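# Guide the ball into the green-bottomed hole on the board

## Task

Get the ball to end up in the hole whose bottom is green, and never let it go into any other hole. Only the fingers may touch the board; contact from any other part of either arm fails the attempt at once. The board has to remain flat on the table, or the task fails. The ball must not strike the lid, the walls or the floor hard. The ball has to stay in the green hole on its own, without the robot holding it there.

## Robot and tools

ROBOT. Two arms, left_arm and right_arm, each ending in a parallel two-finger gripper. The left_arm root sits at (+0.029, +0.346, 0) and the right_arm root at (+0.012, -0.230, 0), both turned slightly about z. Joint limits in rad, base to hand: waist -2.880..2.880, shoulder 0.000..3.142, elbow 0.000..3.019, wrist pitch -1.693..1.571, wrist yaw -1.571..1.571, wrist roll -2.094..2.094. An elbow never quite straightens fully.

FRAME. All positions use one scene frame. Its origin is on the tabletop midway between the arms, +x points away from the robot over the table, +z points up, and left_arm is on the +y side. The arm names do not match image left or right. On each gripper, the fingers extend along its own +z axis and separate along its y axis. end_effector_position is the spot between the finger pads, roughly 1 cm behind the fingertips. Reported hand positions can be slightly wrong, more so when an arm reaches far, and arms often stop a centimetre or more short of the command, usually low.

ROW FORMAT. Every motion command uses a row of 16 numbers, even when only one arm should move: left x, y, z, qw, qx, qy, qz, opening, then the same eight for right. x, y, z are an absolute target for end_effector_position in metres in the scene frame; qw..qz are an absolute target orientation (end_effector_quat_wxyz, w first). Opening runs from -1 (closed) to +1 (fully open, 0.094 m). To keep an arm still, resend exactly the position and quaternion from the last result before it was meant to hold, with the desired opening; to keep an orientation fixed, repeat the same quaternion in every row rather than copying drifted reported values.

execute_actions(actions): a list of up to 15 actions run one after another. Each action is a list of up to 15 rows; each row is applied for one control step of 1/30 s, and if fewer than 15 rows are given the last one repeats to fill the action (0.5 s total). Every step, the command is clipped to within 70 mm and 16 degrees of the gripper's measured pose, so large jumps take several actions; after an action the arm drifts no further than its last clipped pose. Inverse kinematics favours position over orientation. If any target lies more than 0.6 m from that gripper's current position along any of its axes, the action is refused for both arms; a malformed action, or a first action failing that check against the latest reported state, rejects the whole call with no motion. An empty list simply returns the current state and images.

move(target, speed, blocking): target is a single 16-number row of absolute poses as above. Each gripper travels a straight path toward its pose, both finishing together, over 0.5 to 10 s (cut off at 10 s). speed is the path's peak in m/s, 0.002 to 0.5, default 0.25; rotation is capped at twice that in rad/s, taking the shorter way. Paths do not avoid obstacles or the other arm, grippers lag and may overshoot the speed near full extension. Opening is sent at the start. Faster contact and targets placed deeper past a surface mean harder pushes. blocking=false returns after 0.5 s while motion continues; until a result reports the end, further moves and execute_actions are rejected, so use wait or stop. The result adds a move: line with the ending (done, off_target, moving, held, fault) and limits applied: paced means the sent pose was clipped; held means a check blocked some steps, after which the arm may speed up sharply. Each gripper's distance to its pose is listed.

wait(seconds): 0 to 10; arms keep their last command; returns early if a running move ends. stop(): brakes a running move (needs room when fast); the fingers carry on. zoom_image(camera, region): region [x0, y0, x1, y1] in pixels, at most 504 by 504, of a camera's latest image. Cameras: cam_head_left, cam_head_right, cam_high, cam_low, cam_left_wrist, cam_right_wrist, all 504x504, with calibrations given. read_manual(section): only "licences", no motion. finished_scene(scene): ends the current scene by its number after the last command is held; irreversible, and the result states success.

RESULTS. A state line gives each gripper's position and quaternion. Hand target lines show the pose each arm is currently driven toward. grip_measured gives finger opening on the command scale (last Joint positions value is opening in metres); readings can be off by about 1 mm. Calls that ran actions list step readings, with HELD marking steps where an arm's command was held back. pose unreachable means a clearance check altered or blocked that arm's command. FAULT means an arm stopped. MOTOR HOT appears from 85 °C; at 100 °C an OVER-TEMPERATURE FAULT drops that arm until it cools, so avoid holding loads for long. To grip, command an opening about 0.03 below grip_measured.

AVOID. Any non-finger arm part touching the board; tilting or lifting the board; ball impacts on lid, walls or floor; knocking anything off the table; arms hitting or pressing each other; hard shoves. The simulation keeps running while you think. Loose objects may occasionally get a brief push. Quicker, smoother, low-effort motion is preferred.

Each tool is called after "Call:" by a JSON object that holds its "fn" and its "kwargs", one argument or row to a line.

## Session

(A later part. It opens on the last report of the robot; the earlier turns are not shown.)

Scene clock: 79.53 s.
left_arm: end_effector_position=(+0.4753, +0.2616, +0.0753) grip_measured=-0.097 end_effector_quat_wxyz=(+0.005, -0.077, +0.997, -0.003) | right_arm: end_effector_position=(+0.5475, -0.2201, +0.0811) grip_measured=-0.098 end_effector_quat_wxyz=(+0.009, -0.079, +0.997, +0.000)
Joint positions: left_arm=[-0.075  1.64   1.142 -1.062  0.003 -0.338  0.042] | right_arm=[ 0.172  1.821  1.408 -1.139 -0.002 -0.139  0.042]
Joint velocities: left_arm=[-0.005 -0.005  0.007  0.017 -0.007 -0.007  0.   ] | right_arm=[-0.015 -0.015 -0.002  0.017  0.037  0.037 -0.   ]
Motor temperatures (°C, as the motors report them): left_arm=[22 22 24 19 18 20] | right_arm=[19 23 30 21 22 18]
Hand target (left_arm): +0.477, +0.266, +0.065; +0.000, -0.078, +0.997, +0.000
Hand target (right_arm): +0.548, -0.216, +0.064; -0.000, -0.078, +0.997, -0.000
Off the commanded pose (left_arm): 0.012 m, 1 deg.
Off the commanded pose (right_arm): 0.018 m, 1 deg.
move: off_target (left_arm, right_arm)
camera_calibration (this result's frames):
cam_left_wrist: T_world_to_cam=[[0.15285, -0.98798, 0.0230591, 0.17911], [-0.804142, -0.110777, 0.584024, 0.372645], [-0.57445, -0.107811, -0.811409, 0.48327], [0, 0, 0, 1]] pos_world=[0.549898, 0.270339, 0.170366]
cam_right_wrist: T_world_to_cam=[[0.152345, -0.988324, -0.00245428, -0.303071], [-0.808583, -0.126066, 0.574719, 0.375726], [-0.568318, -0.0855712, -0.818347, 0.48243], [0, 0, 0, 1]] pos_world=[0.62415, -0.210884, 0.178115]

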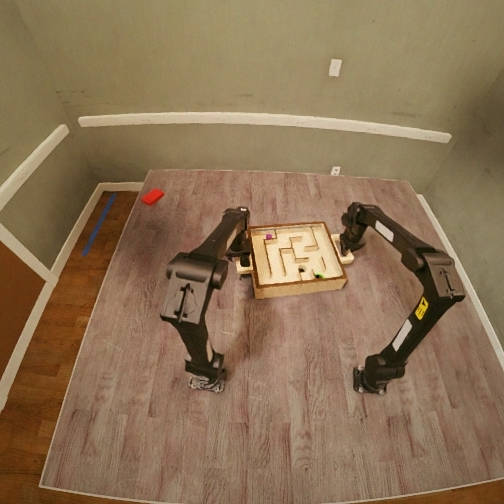

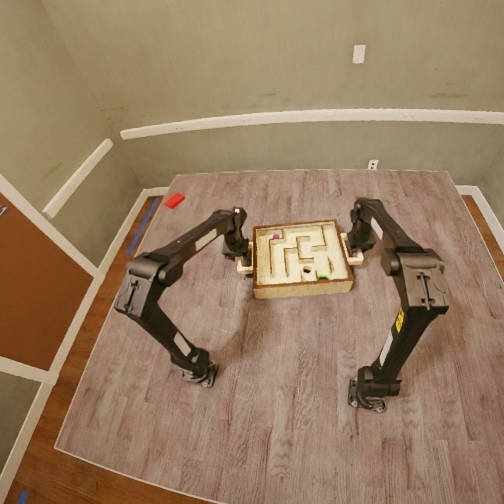

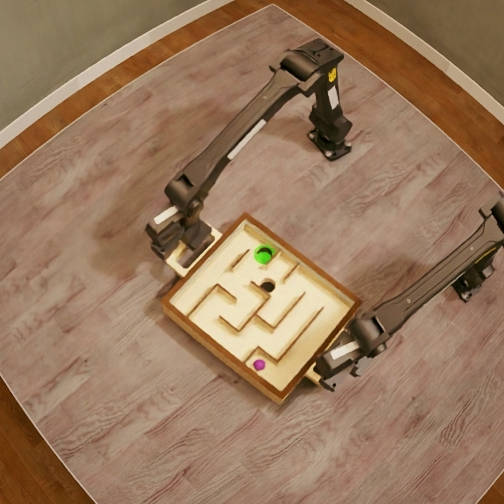

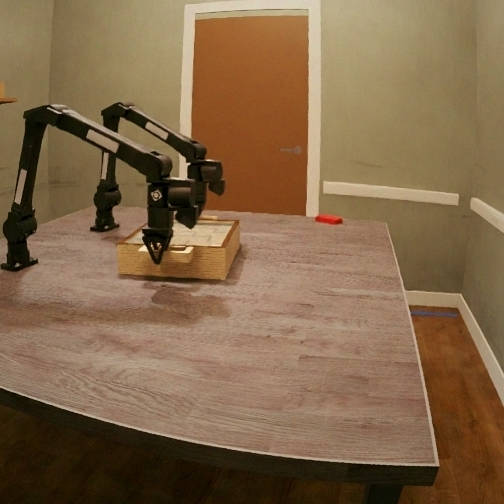

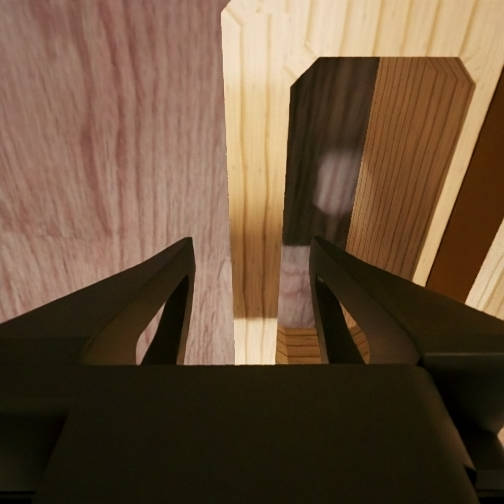

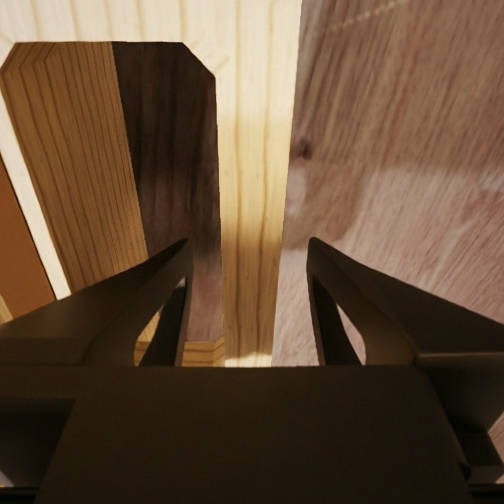

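Call:
{"fn": "move", "kwargs": {
  "target": [0.476,0.262,0.066,0,-0.078,0.997,0,-0.8,0.548,-0.219,0.066,0,-0.078,0.997,0,-0.8],
  "speed": 0.05
}}

Call:
{"fn": "move", "kwargs": {
  "target": [0.476,0.262,0.12,0.05,-0.078,0.996,0,-0.8,0.548,-0.219,0.125,0.05,-0.078,0.996,0,-0.8],
  "speed": 0.04
}}

Call:
{"fn": "move", "kwargs": {
  "target": [0.476,0.262,0.15,0.065,-0.078,0.995,-0.015,-0.8,0.548,-0.219,0.172,0.065,-0.078,0.995,-0.015,-0.8],
  "speed": 0.04
}}

Call:
{"fn": "zoom_image", "kwargs": {
  "camera": "cam_high",
  "region": [150,190,380,420]
}}

Scene clock: 86.00 s.
left_arm: end_effector_position=(+0.4753, +0.2608, +0.0753) grip_measured=-0.686 end_effector_quat_wxyz=(+0.005, -0.077, +0.997, -0.005) | right_arm: end_effector_position=(+0.5476, -0.2196, +0.0811) grip_measured=-0.676 end_effector_quat_wxyz=(+0.009, -0.074, +0.997, +0.002)
Joint positions: left_arm=[-0.076  1.64   1.142 -1.062  0.007 -0.338  0.015] | right_arm=[ 0.172  1.821  1.408 -1.138 -0.005 -0.128  0.015]
Joint velocities: left_arm=[ 0.005 -0.005  0.002  0.007 -0.007 -0.037  0.   ] | right_arm=[-0.024 -0.005 -0.002 -0.007 -0.037 -0.066 -0.   ]
Motor temperatures (°C, as the motors report them): left_arm=[22 22 24 19 18 20] | right_arm=[19 23 29 21 22 18]
Hand target (left_arm): +0.476, +0.262, +0.066; -0.000, -0.078, +0.997, -0.000
Hand target (right_arm): +0.548, -0.219, +0.066; -0.000, -0.078, +0.997, -0.000
Off the commanded pose (left_arm): 0.009 m, 1 deg.
Off the commanded pose (right_arm): 0.015 m, 1 deg.
move: off_target (right_arm)
camera_calibration (this result's frames):
cam_left_wrist: T_world_to_cam=[[0.152433, -0.987957, 0.0265501, 0.178257], [-0.804259, -0.108387, 0.584312, 0.372002], [-0.574397, -0.110421, -0.811095, 0.483847], [0, 0, 0, 1]] pos_world=[0.549934, 0.269857, 0.170348]
cam_right_wrist: T_world_to_cam=[[0.140707, -0.990035, -0.0056546, -0.296306], [-0.81018, -0.118424, 0.574094, 0.378461], [-0.569043, -0.0761976, -0.81877, 0.485015], [0, 0, 0, 1]] pos_world=[0.624308, -0.211578, 0.178167]

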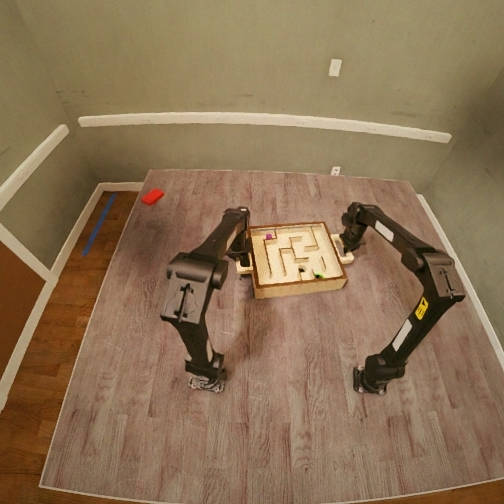

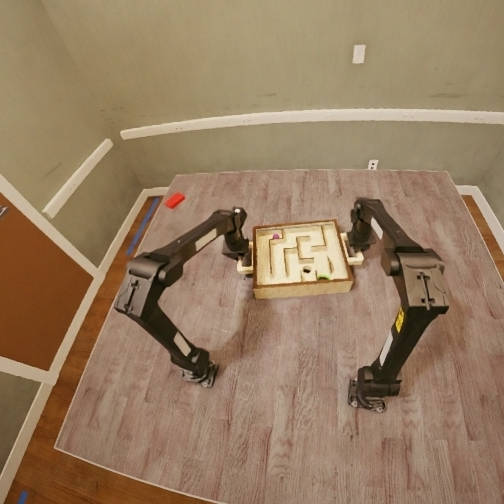

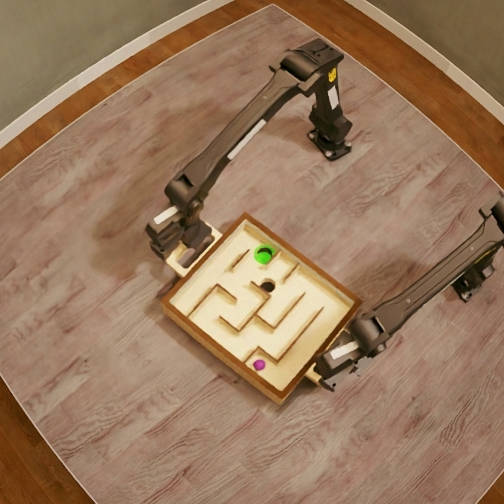

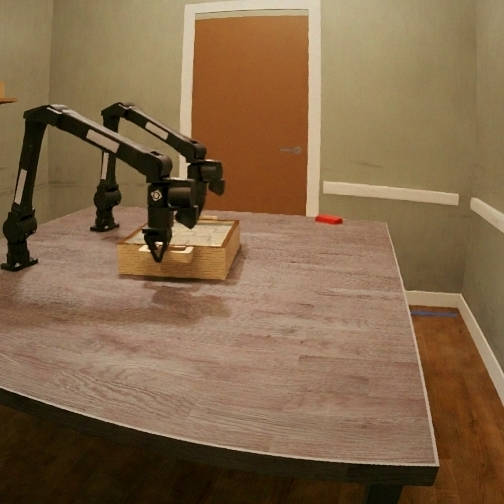

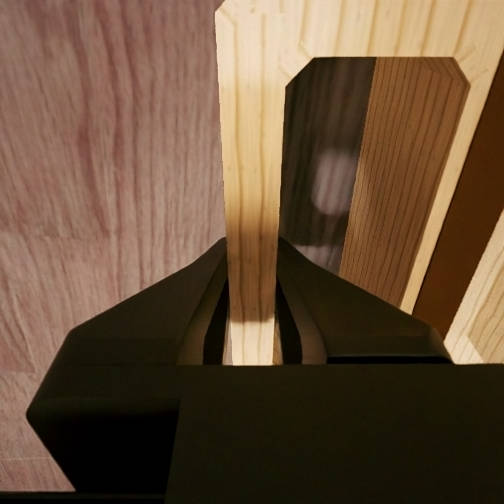

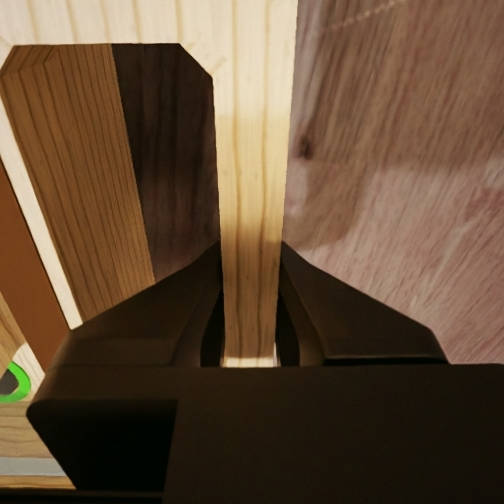

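Scene clock: 87.40 s.
left_arm: end_effector_position=(+0.4661, +0.2622, +0.0808) grip_measured=-0.686 end_effector_quat_wxyz=(+0.008, -0.077, +0.997, +0.002) | right_arm: end_effector_position=(+0.5383, -0.2183, +0.0820) grip_measured=-0.676 end_effector_quat_wxyz=(+0.007, -0.073, +0.997, +0.006)
Joint positions: left_arm=[-0.083  1.609  1.119 -1.066 -0.009 -0.344  0.015] | right_arm=[ 0.172  1.802  1.382 -1.138 -0.013 -0.127  0.015]
Joint velocities: left_arm=[ 0.005 -0.024  0.007 -0.002 -0.066 -0.037  0.   ] | right_arm=[ 0.005 -0.015 -0.012 -0.007  0.022  0.022  0.001]
Motor temperatures (°C, as the motors report them): left_arm=[22 22 24 19 18 20] | right_arm=[19 23 29 21 22 18]
Hand target (left_arm): +0.476, +0.262, +0.118; +0.050, -0.078, +0.996, -0.000
Hand target (right_arm): +0.546, -0.219, +0.124; +0.050, -0.078, +0.996, +0.000
Off the commanded pose (left_arm): 0.040 m, 5 deg.
Off the commanded pose (right_arm): 0.044 m, 5 deg.
move: off_target (left_arm, right_arm)
camera_calibration (this result's frames):
cam_left_wrist: T_world_to_cam=[[0.152503, -0.988215, 0.0131767, 0.18197], [-0.808103, -0.11701, 0.577302, 0.366144], [-0.568957, -0.0986883, -0.816424, 0.477942], [0, 0, 0, 1]] pos_world=[0.540059, 0.269835, 0.17643]
cam_right_wrist: T_world_to_cam=[[0.140017, -0.990039, -0.0147352, -0.292628], [-0.806641, -0.122685, 0.578168, 0.367381], [-0.574217, -0.0690676, -0.815785, 0.484648], [0, 0, 0, 1]] pos_world=[0.61561, -0.211168, 0.178649]

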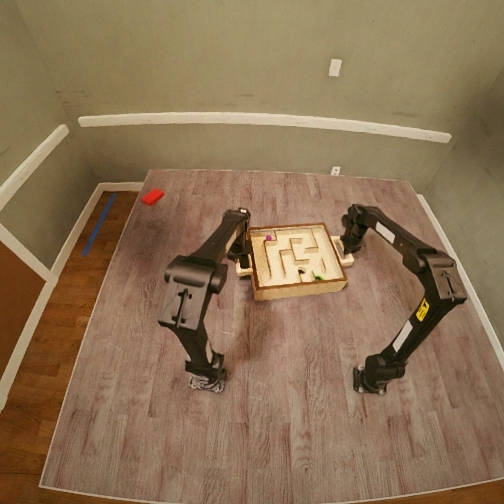

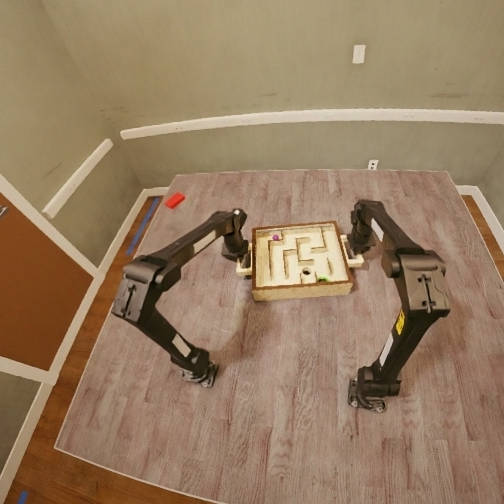

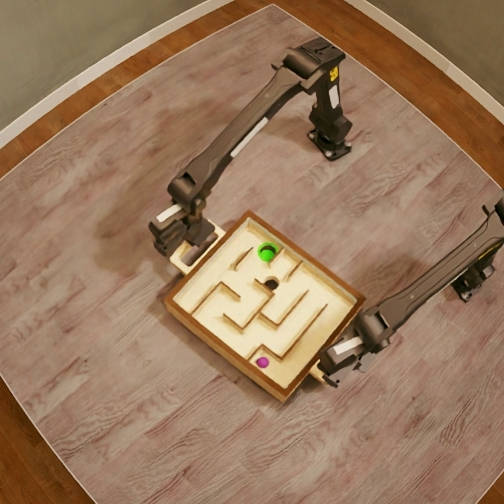

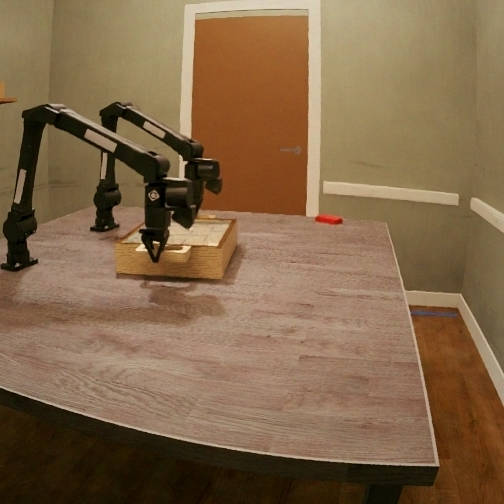

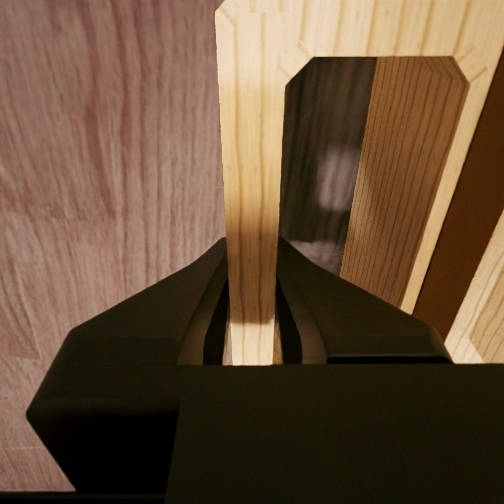

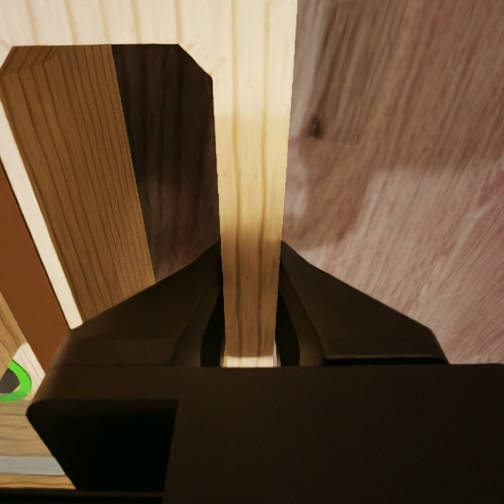

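Scene clock: 89.97 s.
left_arm: end_effector_position=(+0.4532, +0.2619, +0.0991) grip_measured=-0.686 end_effector_quat_wxyz=(+0.007, -0.077, +0.997, -0.005) | right_arm: end_effector_position=(+0.5248, -0.2185, +0.1083) grip_measured=-0.676 end_effector_quat_wxyz=(+0.003, -0.073, +0.997, -0.004)
Joint positions: left_arm=[-0.083  1.556  1.108 -1.108  0.007 -0.346  0.015] | right_arm=[ 0.179  1.747  1.379 -1.196  0.008 -0.12   0.015]
Joint velocities: left_arm=[-0.005  0.005 -0.012 -0.012  0.022 -0.051  0.   ] | right_arm=[-0.005 -0.005 -0.017 -0.012 -0.066  0.066  0.001]
Motor temperatures (°C, as the motors report them): left_arm=[22 22 24 19 18 20] | right_arm=[19 24 30 21 22 18]
Hand target (left_arm): +0.475, +0.262, +0.149; +0.065, -0.078, +0.995, -0.015
Hand target (right_arm): +0.542, -0.219, +0.171; +0.065, -0.078, +0.995, -0.015
Off the commanded pose (left_arm): 0.056 m, 7 deg.
Off the commanded pose (right_arm): 0.068 m, 7 deg.
move: off_target (left_arm, right_arm)
camera_calibration (this result's frames):
cam_left_wrist: T_world_to_cam=[[0.154202, -0.987631, 0.0284054, 0.180971], [-0.806367, -0.109183, 0.58125, 0.341892], [-0.570959, -0.112535, -0.813229, 0.48968], [0, 0, 0, 1]] pos_world=[0.527372, 0.271167, 0.194356]
cam_right_wrist: T_world_to_cam=[[0.140543, -0.990058, 0.00574228, -0.293063], [-0.803527, -0.110672, 0.58489, 0.341506], [-0.57844, -0.0868164, -0.811092, 0.49619], [0, 0, 0, 1]] pos_world=[0.602613, -0.209277, 0.204395]

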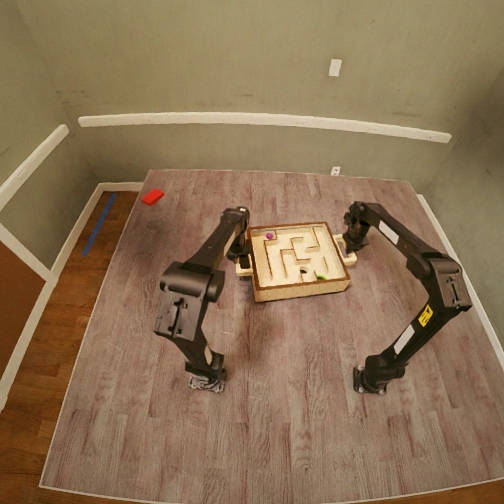

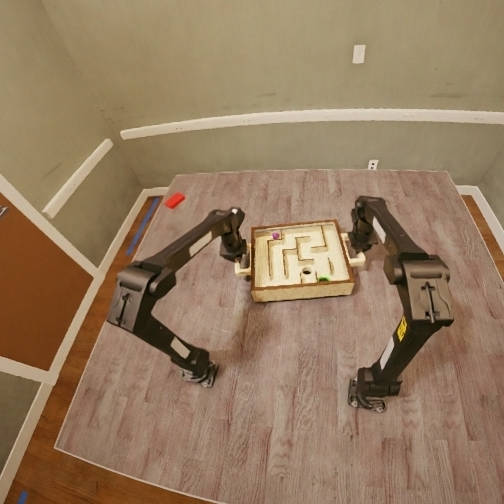

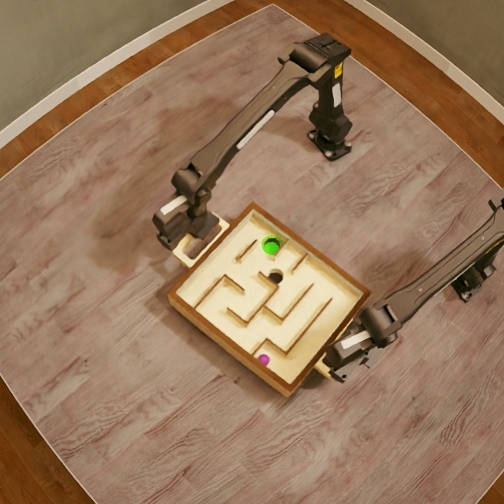

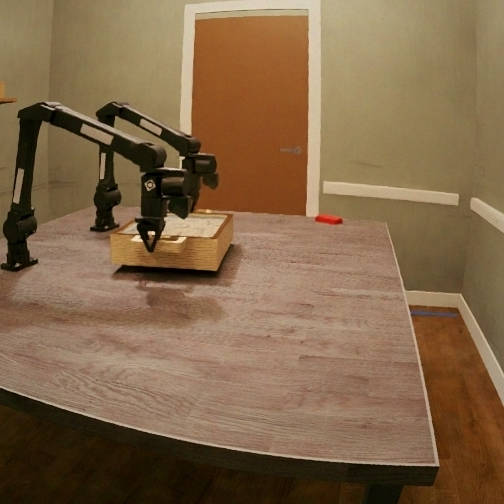

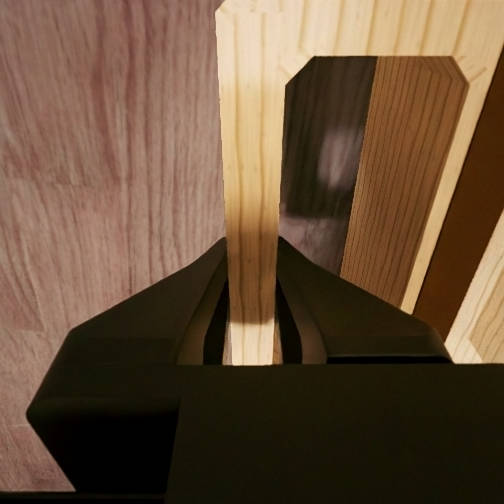

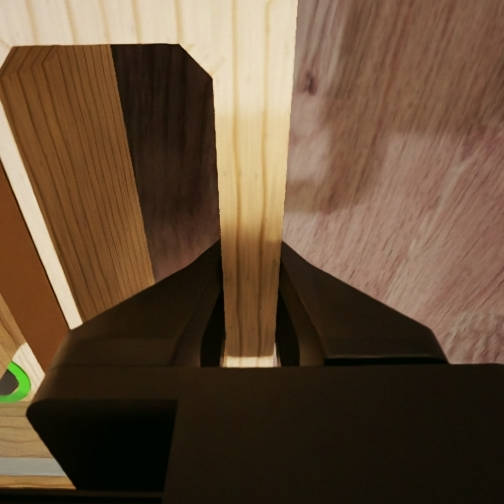

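Region (150, 190, 380, 420) of cam_high's 504x504 image, scaled by 2.191, with more detail than that image has.

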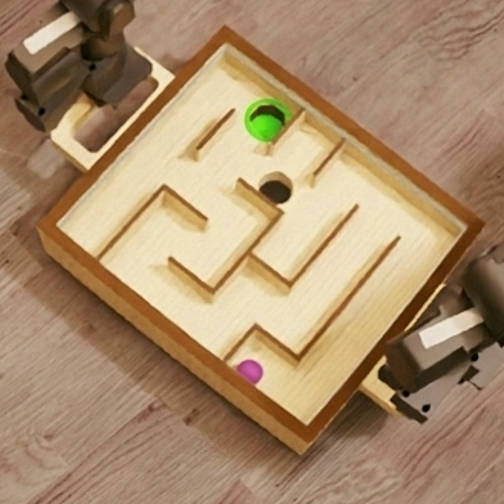

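Call:
{"fn": "move", "kwargs": {
  "target": [0.465,0.262,0.15,0.055,-0.078,0.995,-0.02,-0.8,0.537,-0.219,0.178,0.055,-0.078,0.995,-0.02,-0.8],
  "speed": 0.02
}}

Call:
{"fn": "zoom_image", "kwargs": {
  "camera": "cam_high",
  "region": [150,190,380,420]
}}

Scene clock: 98.80 s.
left_arm: end_effector_position=(+0.4383, +0.2621, +0.0976) grip_measured=-0.686 end_effector_quat_wxyz=(-0.007, -0.076, +0.997, -0.009) | right_arm: end_effector_position=(+0.5078, -0.2185, +0.1095) grip_measured=-0.676 end_effector_quat_wxyz=(-0.013, -0.072, +0.997, -0.009)
Joint positions: left_arm=[-0.083  1.536  1.081 -1.125  0.022 -0.343  0.015] | right_arm=[ 0.183  1.724  1.351 -1.223  0.018 -0.112  0.015]
Joint velocities: left_arm=[ 0.005  0.015 -0.017 -0.007 -0.095 -0.007 -0.001] | right_arm=[-0.015 -0.005  0.002 -0.007  0.007  0.022 -0.   ]
Motor temperatures (°C, as the motors report them): left_arm=[22 23 25 19 18 20] | right_arm=[19 24 31 21 22 18]
Hand target (left_arm): +0.463, +0.262, +0.149; +0.055, -0.078, +0.995, -0.020
Hand target (right_arm): +0.531, -0.219, +0.177; +0.055, -0.078, +0.995, -0.020
Off the commanded pose (left_arm): 0.059 m, 7 deg.
Off the commanded pose (right_arm): 0.074 m, 8 deg; position clipped at the last step of the last action.
move: off_target (left_arm, right_arm); limits=paced
camera_calibration (this result's frames):
cam_left_wrist: T_world_to_cam=[[0.151977, -0.987794, 0.0341537, 0.184039], [-0.790842, -0.100803, 0.603662, 0.319576], [-0.592851, -0.118753, -0.796508, 0.489614], [0, 0, 0, 1]] pos_world=[0.515032, 0.27215, 0.19078]
cam_right_wrist: T_world_to_cam=[[0.13753, -0.990419, 0.0124923, -0.289923], [-0.784733, -0.101256, 0.611507, 0.316774], [-0.604383, -0.0939039, -0.79114, 0.496738], [0, 0, 0, 1]] pos_world=[0.588676, -0.208425, 0.202902]

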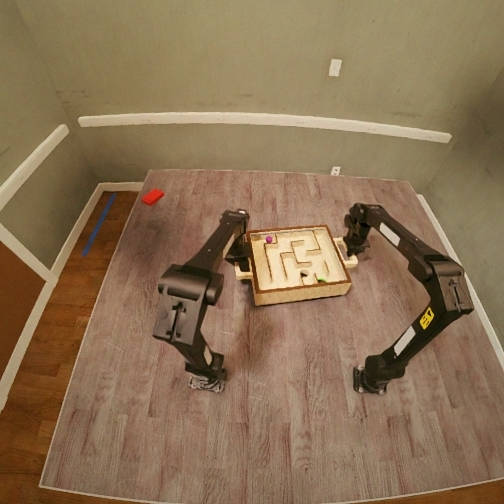

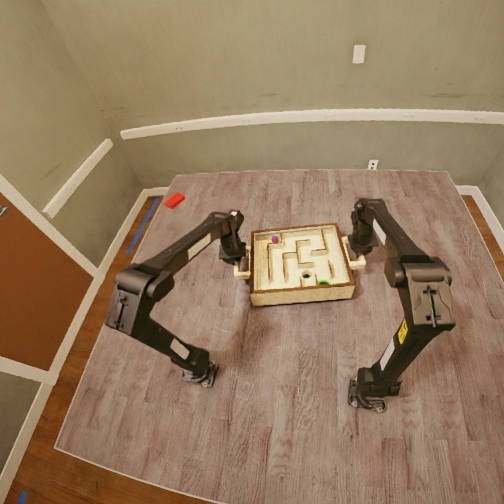

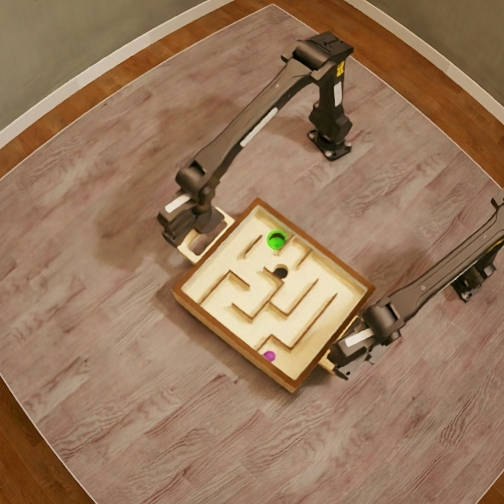

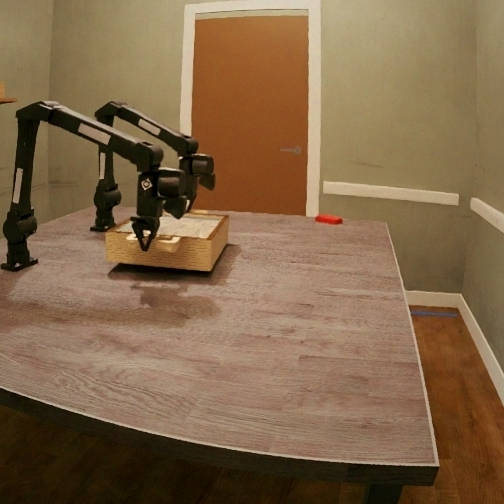

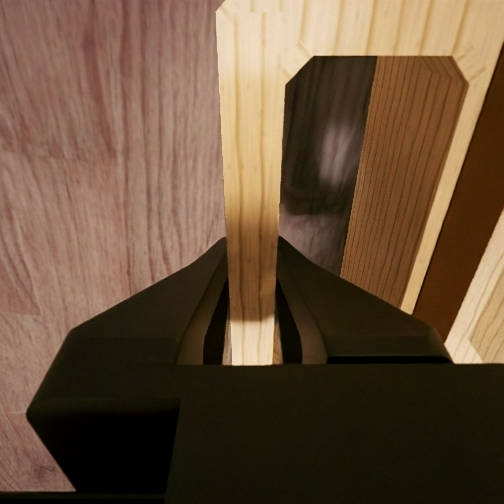

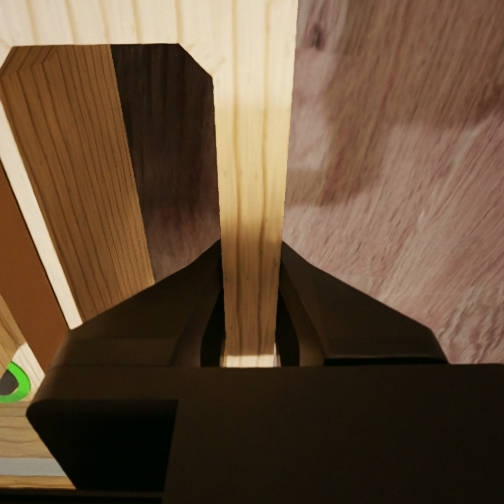

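Region (150, 190, 380, 420) of cam_high's 504x504 image, scaled by 2.191, with more detail than that image has.

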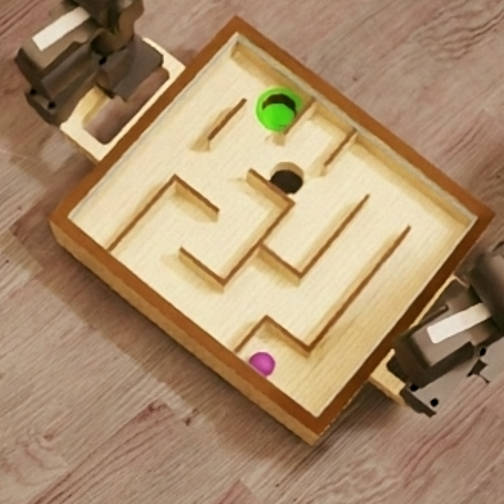

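Call:
{"fn": "move", "kwargs": {
  "target": [0.476,0.262,0.15,0.06,-0.078,0.995,-0.025,-0.8,0.548,-0.219,0.18,0.06,-0.078,0.995,-0.025,-0.8],
  "speed": 0.02
}}

Call:
{"fn": "zoom_image", "kwargs": {
  "camera": "cam_high",
  "region": [150,190,380,420]
}}

Scene clock: 107.83 s.
left_arm: end_effector_position=(+0.4308, +0.2618, +0.0883) grip_measured=-0.686 end_effector_quat_wxyz=(-0.021, -0.077, +0.997, -0.011) | right_arm: end_effector_position=(+0.5036, -0.2183, +0.1019) grip_measured=-0.676 end_effector_quat_wxyz=(-0.025, -0.073, +0.997, -0.013)
Joint positions: left_arm=[-0.083  1.546  1.064 -1.125  0.032 -0.345  0.015] | right_arm=[ 0.187  1.735  1.344 -1.229  0.027 -0.111  0.015]
Joint velocities: left_arm=[ 0.015  0.005  0.012  0.002 -0.007 -0.037 -0.002] | right_arm=[-0.015 -0.005  0.012  0.012 -0.007  0.007 -0.001]
Motor temperatures (°C, as the motors report them): left_arm=[22 23 26 19 18 20] | right_arm=[19 24 32 21 22 18]
Hand target (left_arm): +0.471, +0.263, +0.150; +0.060, -0.078, +0.995, -0.024
Hand target (right_arm): +0.536, -0.219, +0.169; +0.060, -0.078, +0.995, -0.025
Off the commanded pose (left_arm): 0.077 m, 9 deg.
Off the commanded pose (right_arm): 0.090 m, 10 deg; position clipped at the last step of the last action.
move: off_target (left_arm, right_arm); limits=paced
camera_calibration (this result's frames):
cam_left_wrist: T_world_to_cam=[[0.15506, -0.987294, 0.0347437, 0.183651], [-0.773276, -0.0994094, 0.626229, 0.309299], [-0.614818, -0.123969, -0.778865, 0.486945], [0, 0, 0, 1]] pos_world=[0.510079, 0.272431, 0.179192]
cam_right_wrist: T_world_to_cam=[[0.140882, -0.989842, 0.0191226, -0.29132], [-0.769958, -0.097404, 0.630616, 0.309568], [-0.622347, -0.103566, -0.775859, 0.493624], [0, 0, 0, 1]] pos_world=[0.586602, -0.207084, 0.193335]

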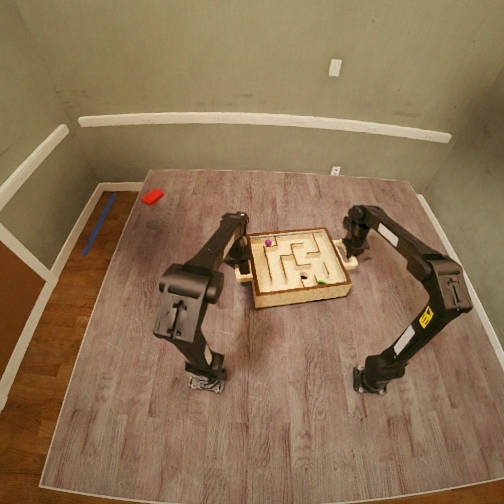

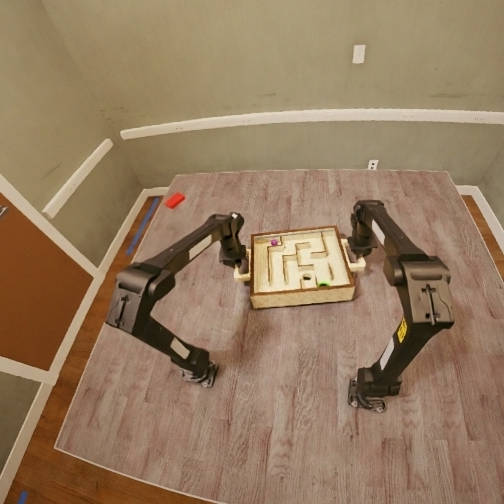

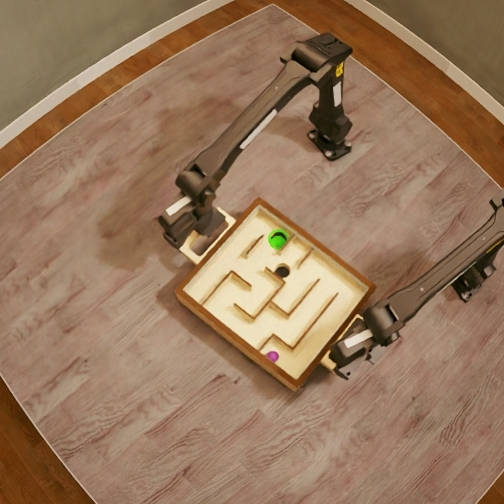

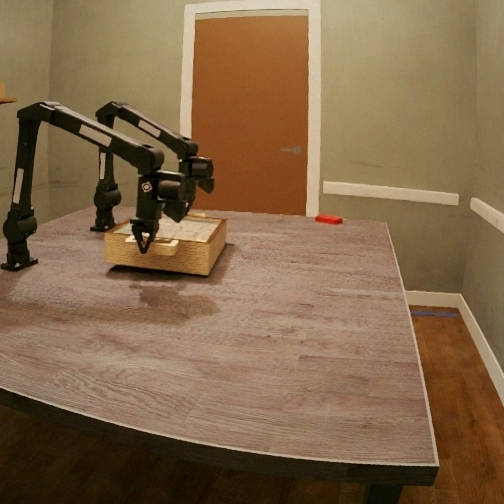

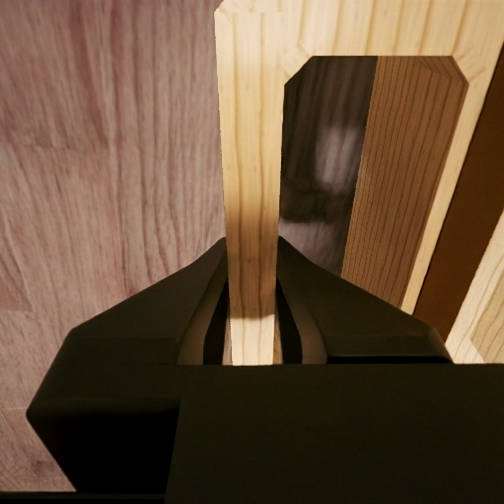

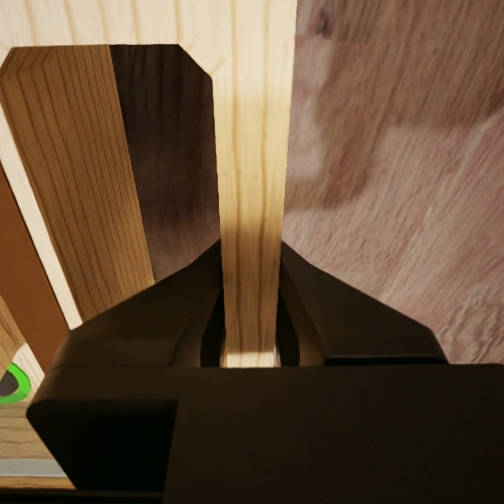

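Region (150, 190, 380, 420) of cam_high's 504x504 image, scaled by 2.191, with more detail than that image has.

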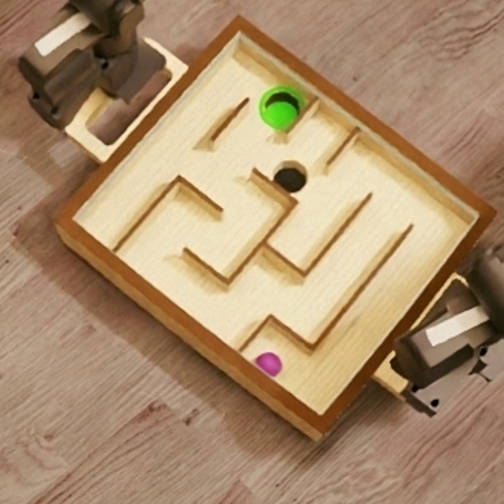

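Call:
{"fn": "move", "kwargs": {
  "target": [0.458,0.262,0.147,0.11,-0.078,0.991,-0.025,-0.8,0.530,-0.219,0.164,0.11,-0.078,0.991,-0.025,-0.8],
  "speed": 0.03
}}

Call:
{"fn": "zoom_image", "kwargs": {
  "camera": "cam_high",
  "region": [150,190,380,420]
}}

Scene clock: 117.87 s.
left_arm: end_effector_position=(+0.4386, +0.2653, +0.1033) grip_measured=-0.686 end_effector_quat_wxyz=(+0.047, -0.076, +0.996, -0.012) | right_arm: end_effector_position=(+0.5109, -0.2148, +0.1175) grip_measured=-0.676 end_effector_quat_wxyz=(+0.045, -0.071, +0.996, -0.010)
Joint positions: left_arm=[-0.085  1.465  1.015 -1.023 -0.002 -0.346  0.015] | right_arm=[ 0.19   1.656  1.281 -1.105  0.017 -0.105  0.015]
Joint velocities: left_arm=[-0.015 -0.005 -0.012 -0.007 -0.007  0.007  0.   ] | right_arm=[ 0.005 -0.015 -0.002  0.007  0.007  0.022  0.002]
Motor temperatures (°C, as the motors report them): left_arm=[22 23 26 19 18 20] | right_arm=[19 24 32 21 22 18]
Hand target (left_arm): +0.457, +0.262, +0.146; +0.109, -0.077, +0.991, -0.025
Hand target (right_arm): +0.527, -0.219, +0.164; +0.109, -0.079, +0.991, -0.025
Off the commanded pose (left_arm): 0.048 m, 7 deg.
Off the commanded pose (right_arm): 0.050 m, 8 deg.
move: off_target (left_arm, right_arm)
camera_calibration (this result's frames):
cam_left_wrist: T_world_to_cam=[[0.149638, -0.987564, 0.0482343, 0.186477], [-0.851507, -0.10392, 0.513942, 0.353372], [-0.502538, -0.117977, -0.856468, 0.461118], [0, 0, 0, 1]] pos_world=[0.504724, 0.275282, 0.204325]
cam_right_wrist: T_world_to_cam=[[0.135081, -0.990559, 0.0233641, -0.286887], [-0.850435, -0.103808, 0.515736, 0.358967], [-0.508441, -0.0895358, -0.856429, 0.464934], [0, 0, 0, 1]] pos_world=[0.580423, -0.205287, 0.219754]

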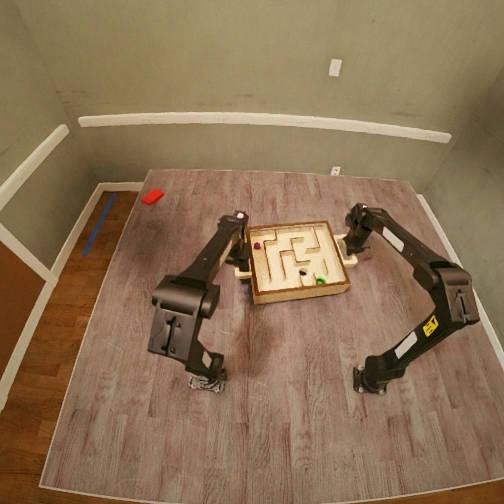

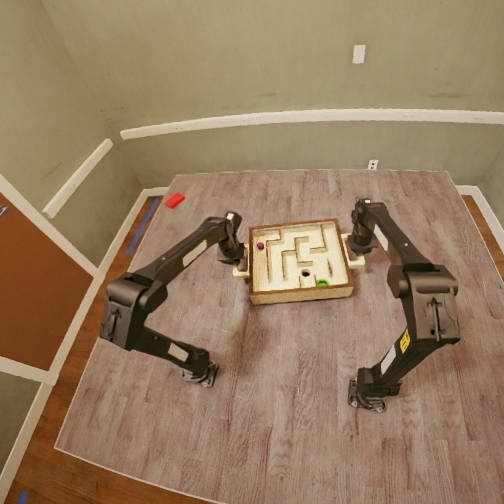

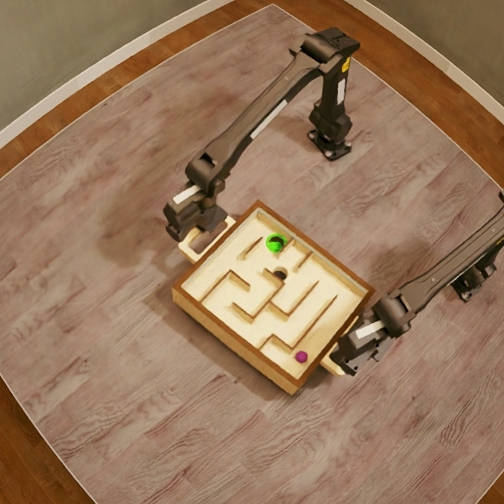

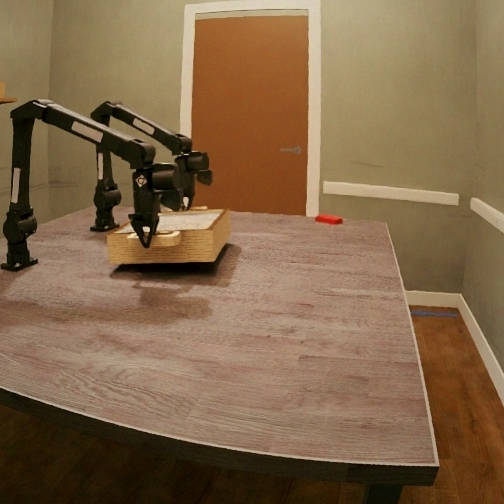

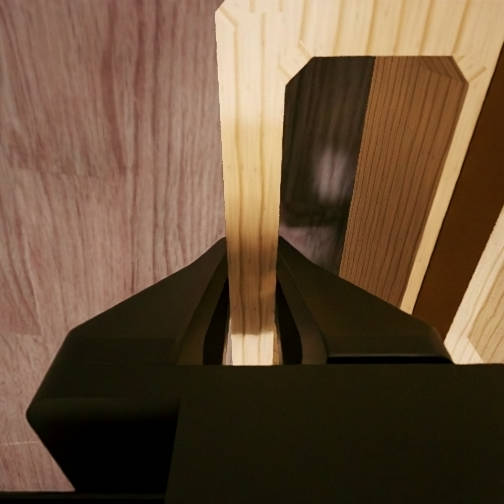

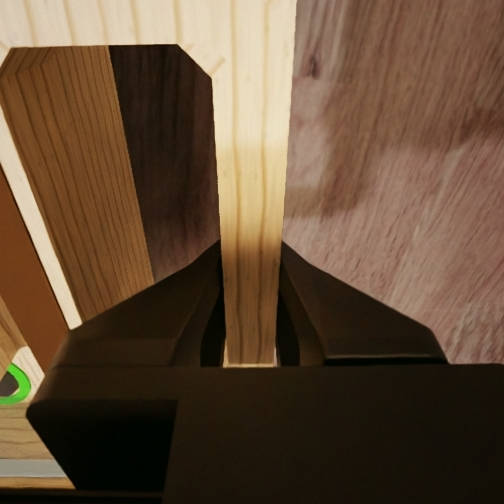

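Region (150, 190, 380, 420) of cam_high's 504x504 image, scaled by 2.191, with more detail than that image has.

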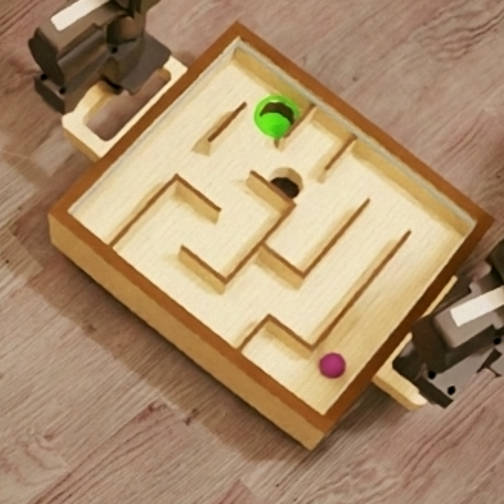

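Call:
{"fn": "wait", "kwargs": {
  "seconds": 1
}}

Call:
{"fn": "zoom_image", "kwargs": {
  "camera": "cam_high",
  "region": [150,190,380,420]
}}

Scene clock: 121.07 s.
left_arm: end_effector_position=(+0.4386, +0.2653, +0.1033) grip_measured=-0.686 end_effector_quat_wxyz=(+0.047, -0.076, +0.996, -0.012) | right_arm: end_effector_position=(+0.5109, -0.2149, +0.1175) grip_measured=-0.676 end_effector_quat_wxyz=(+0.045, -0.071, +0.996, -0.010)
Joint positions: left_arm=[-0.085  1.465  1.015 -1.023 -0.002 -0.346  0.015] | right_arm=[ 0.19   1.656  1.281 -1.105  0.018 -0.105  0.015]
Joint velocities: left_arm=[-0.005 -0.005 -0.022 -0.002  0.037 -0.007  0.   ] | right_arm=[ 0.005 -0.005 -0.002  0.002  0.007 -0.037 -0.   ]
Motor temperatures (°C, as the motors report them): left_arm=[22 23 26 19 18 20] | right_arm=[19 24 32 21 23 18]
Hand target (left_arm): +0.457, +0.262, +0.146; +0.109, -0.077, +0.991, -0.025
Hand target (right_arm): +0.527, -0.219, +0.164; +0.109, -0.079, +0.991, -0.025
Off the commanded pose (left_arm): 0.048 m, 7 deg.
Off the commanded pose (right_arm): 0.050 m, 8 deg.
wait: 1.00 s; at rest from the start
camera_calibration (this result's frames):
cam_left_wrist: T_world_to_cam=[[0.149638, -0.987564, 0.0482343, 0.186477], [-0.851507, -0.10392, 0.513942, 0.353372], [-0.502538, -0.117977, -0.856468, 0.461118], [0, 0, 0, 1]] pos_world=[0.504724, 0.275282, 0.204325]
cam_right_wrist: T_world_to_cam=[[0.135047, -0.990555, 0.0237421, -0.286978], [-0.850447, -0.103583, 0.515763, 0.359012], [-0.508432, -0.0898434, -0.856402, 0.464857], [0, 0, 0, 1]] pos_world=[0.580424, -0.205316, 0.219753]

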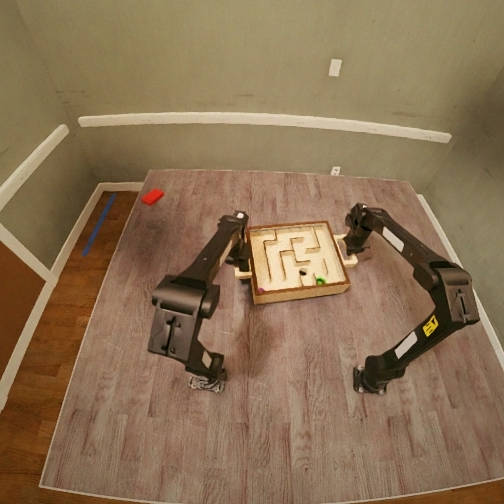

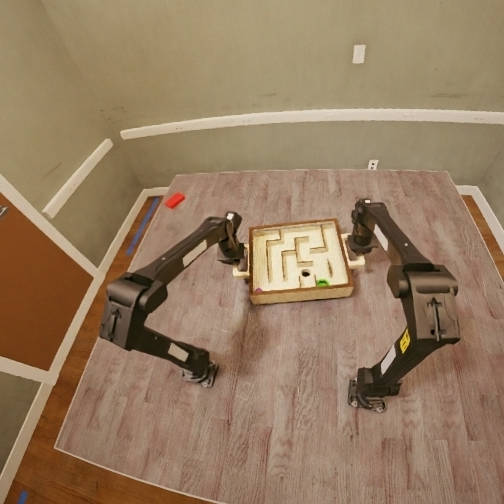

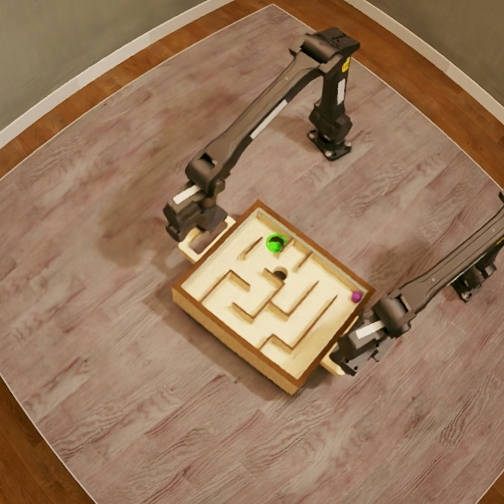

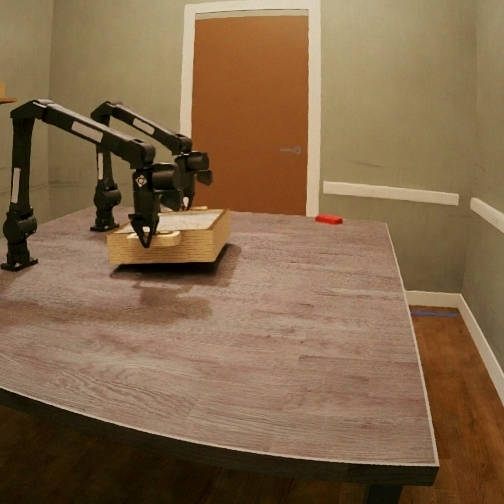

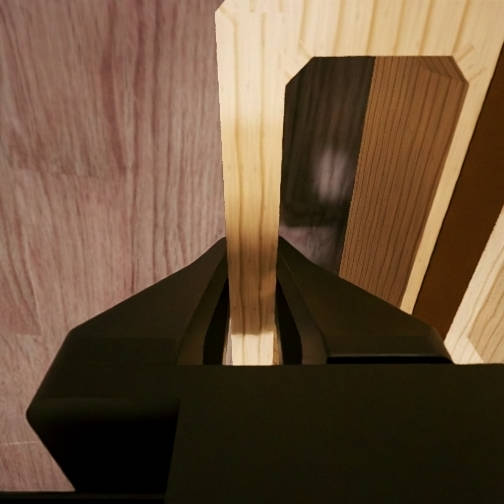

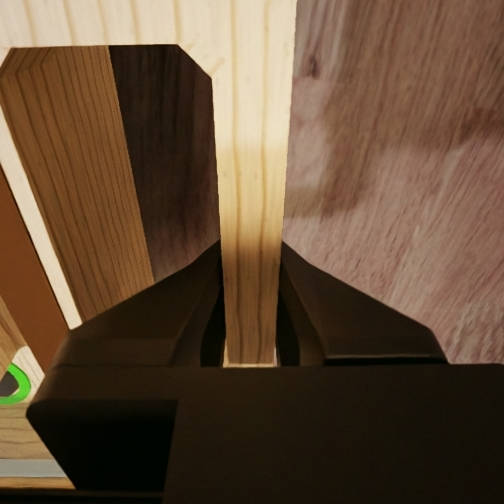

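Region (150, 190, 380, 420) of cam_high's 504x504 image, scaled by 2.191, with more detail than that image has.

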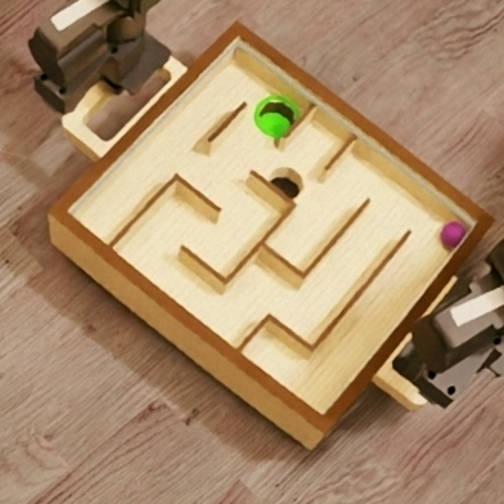

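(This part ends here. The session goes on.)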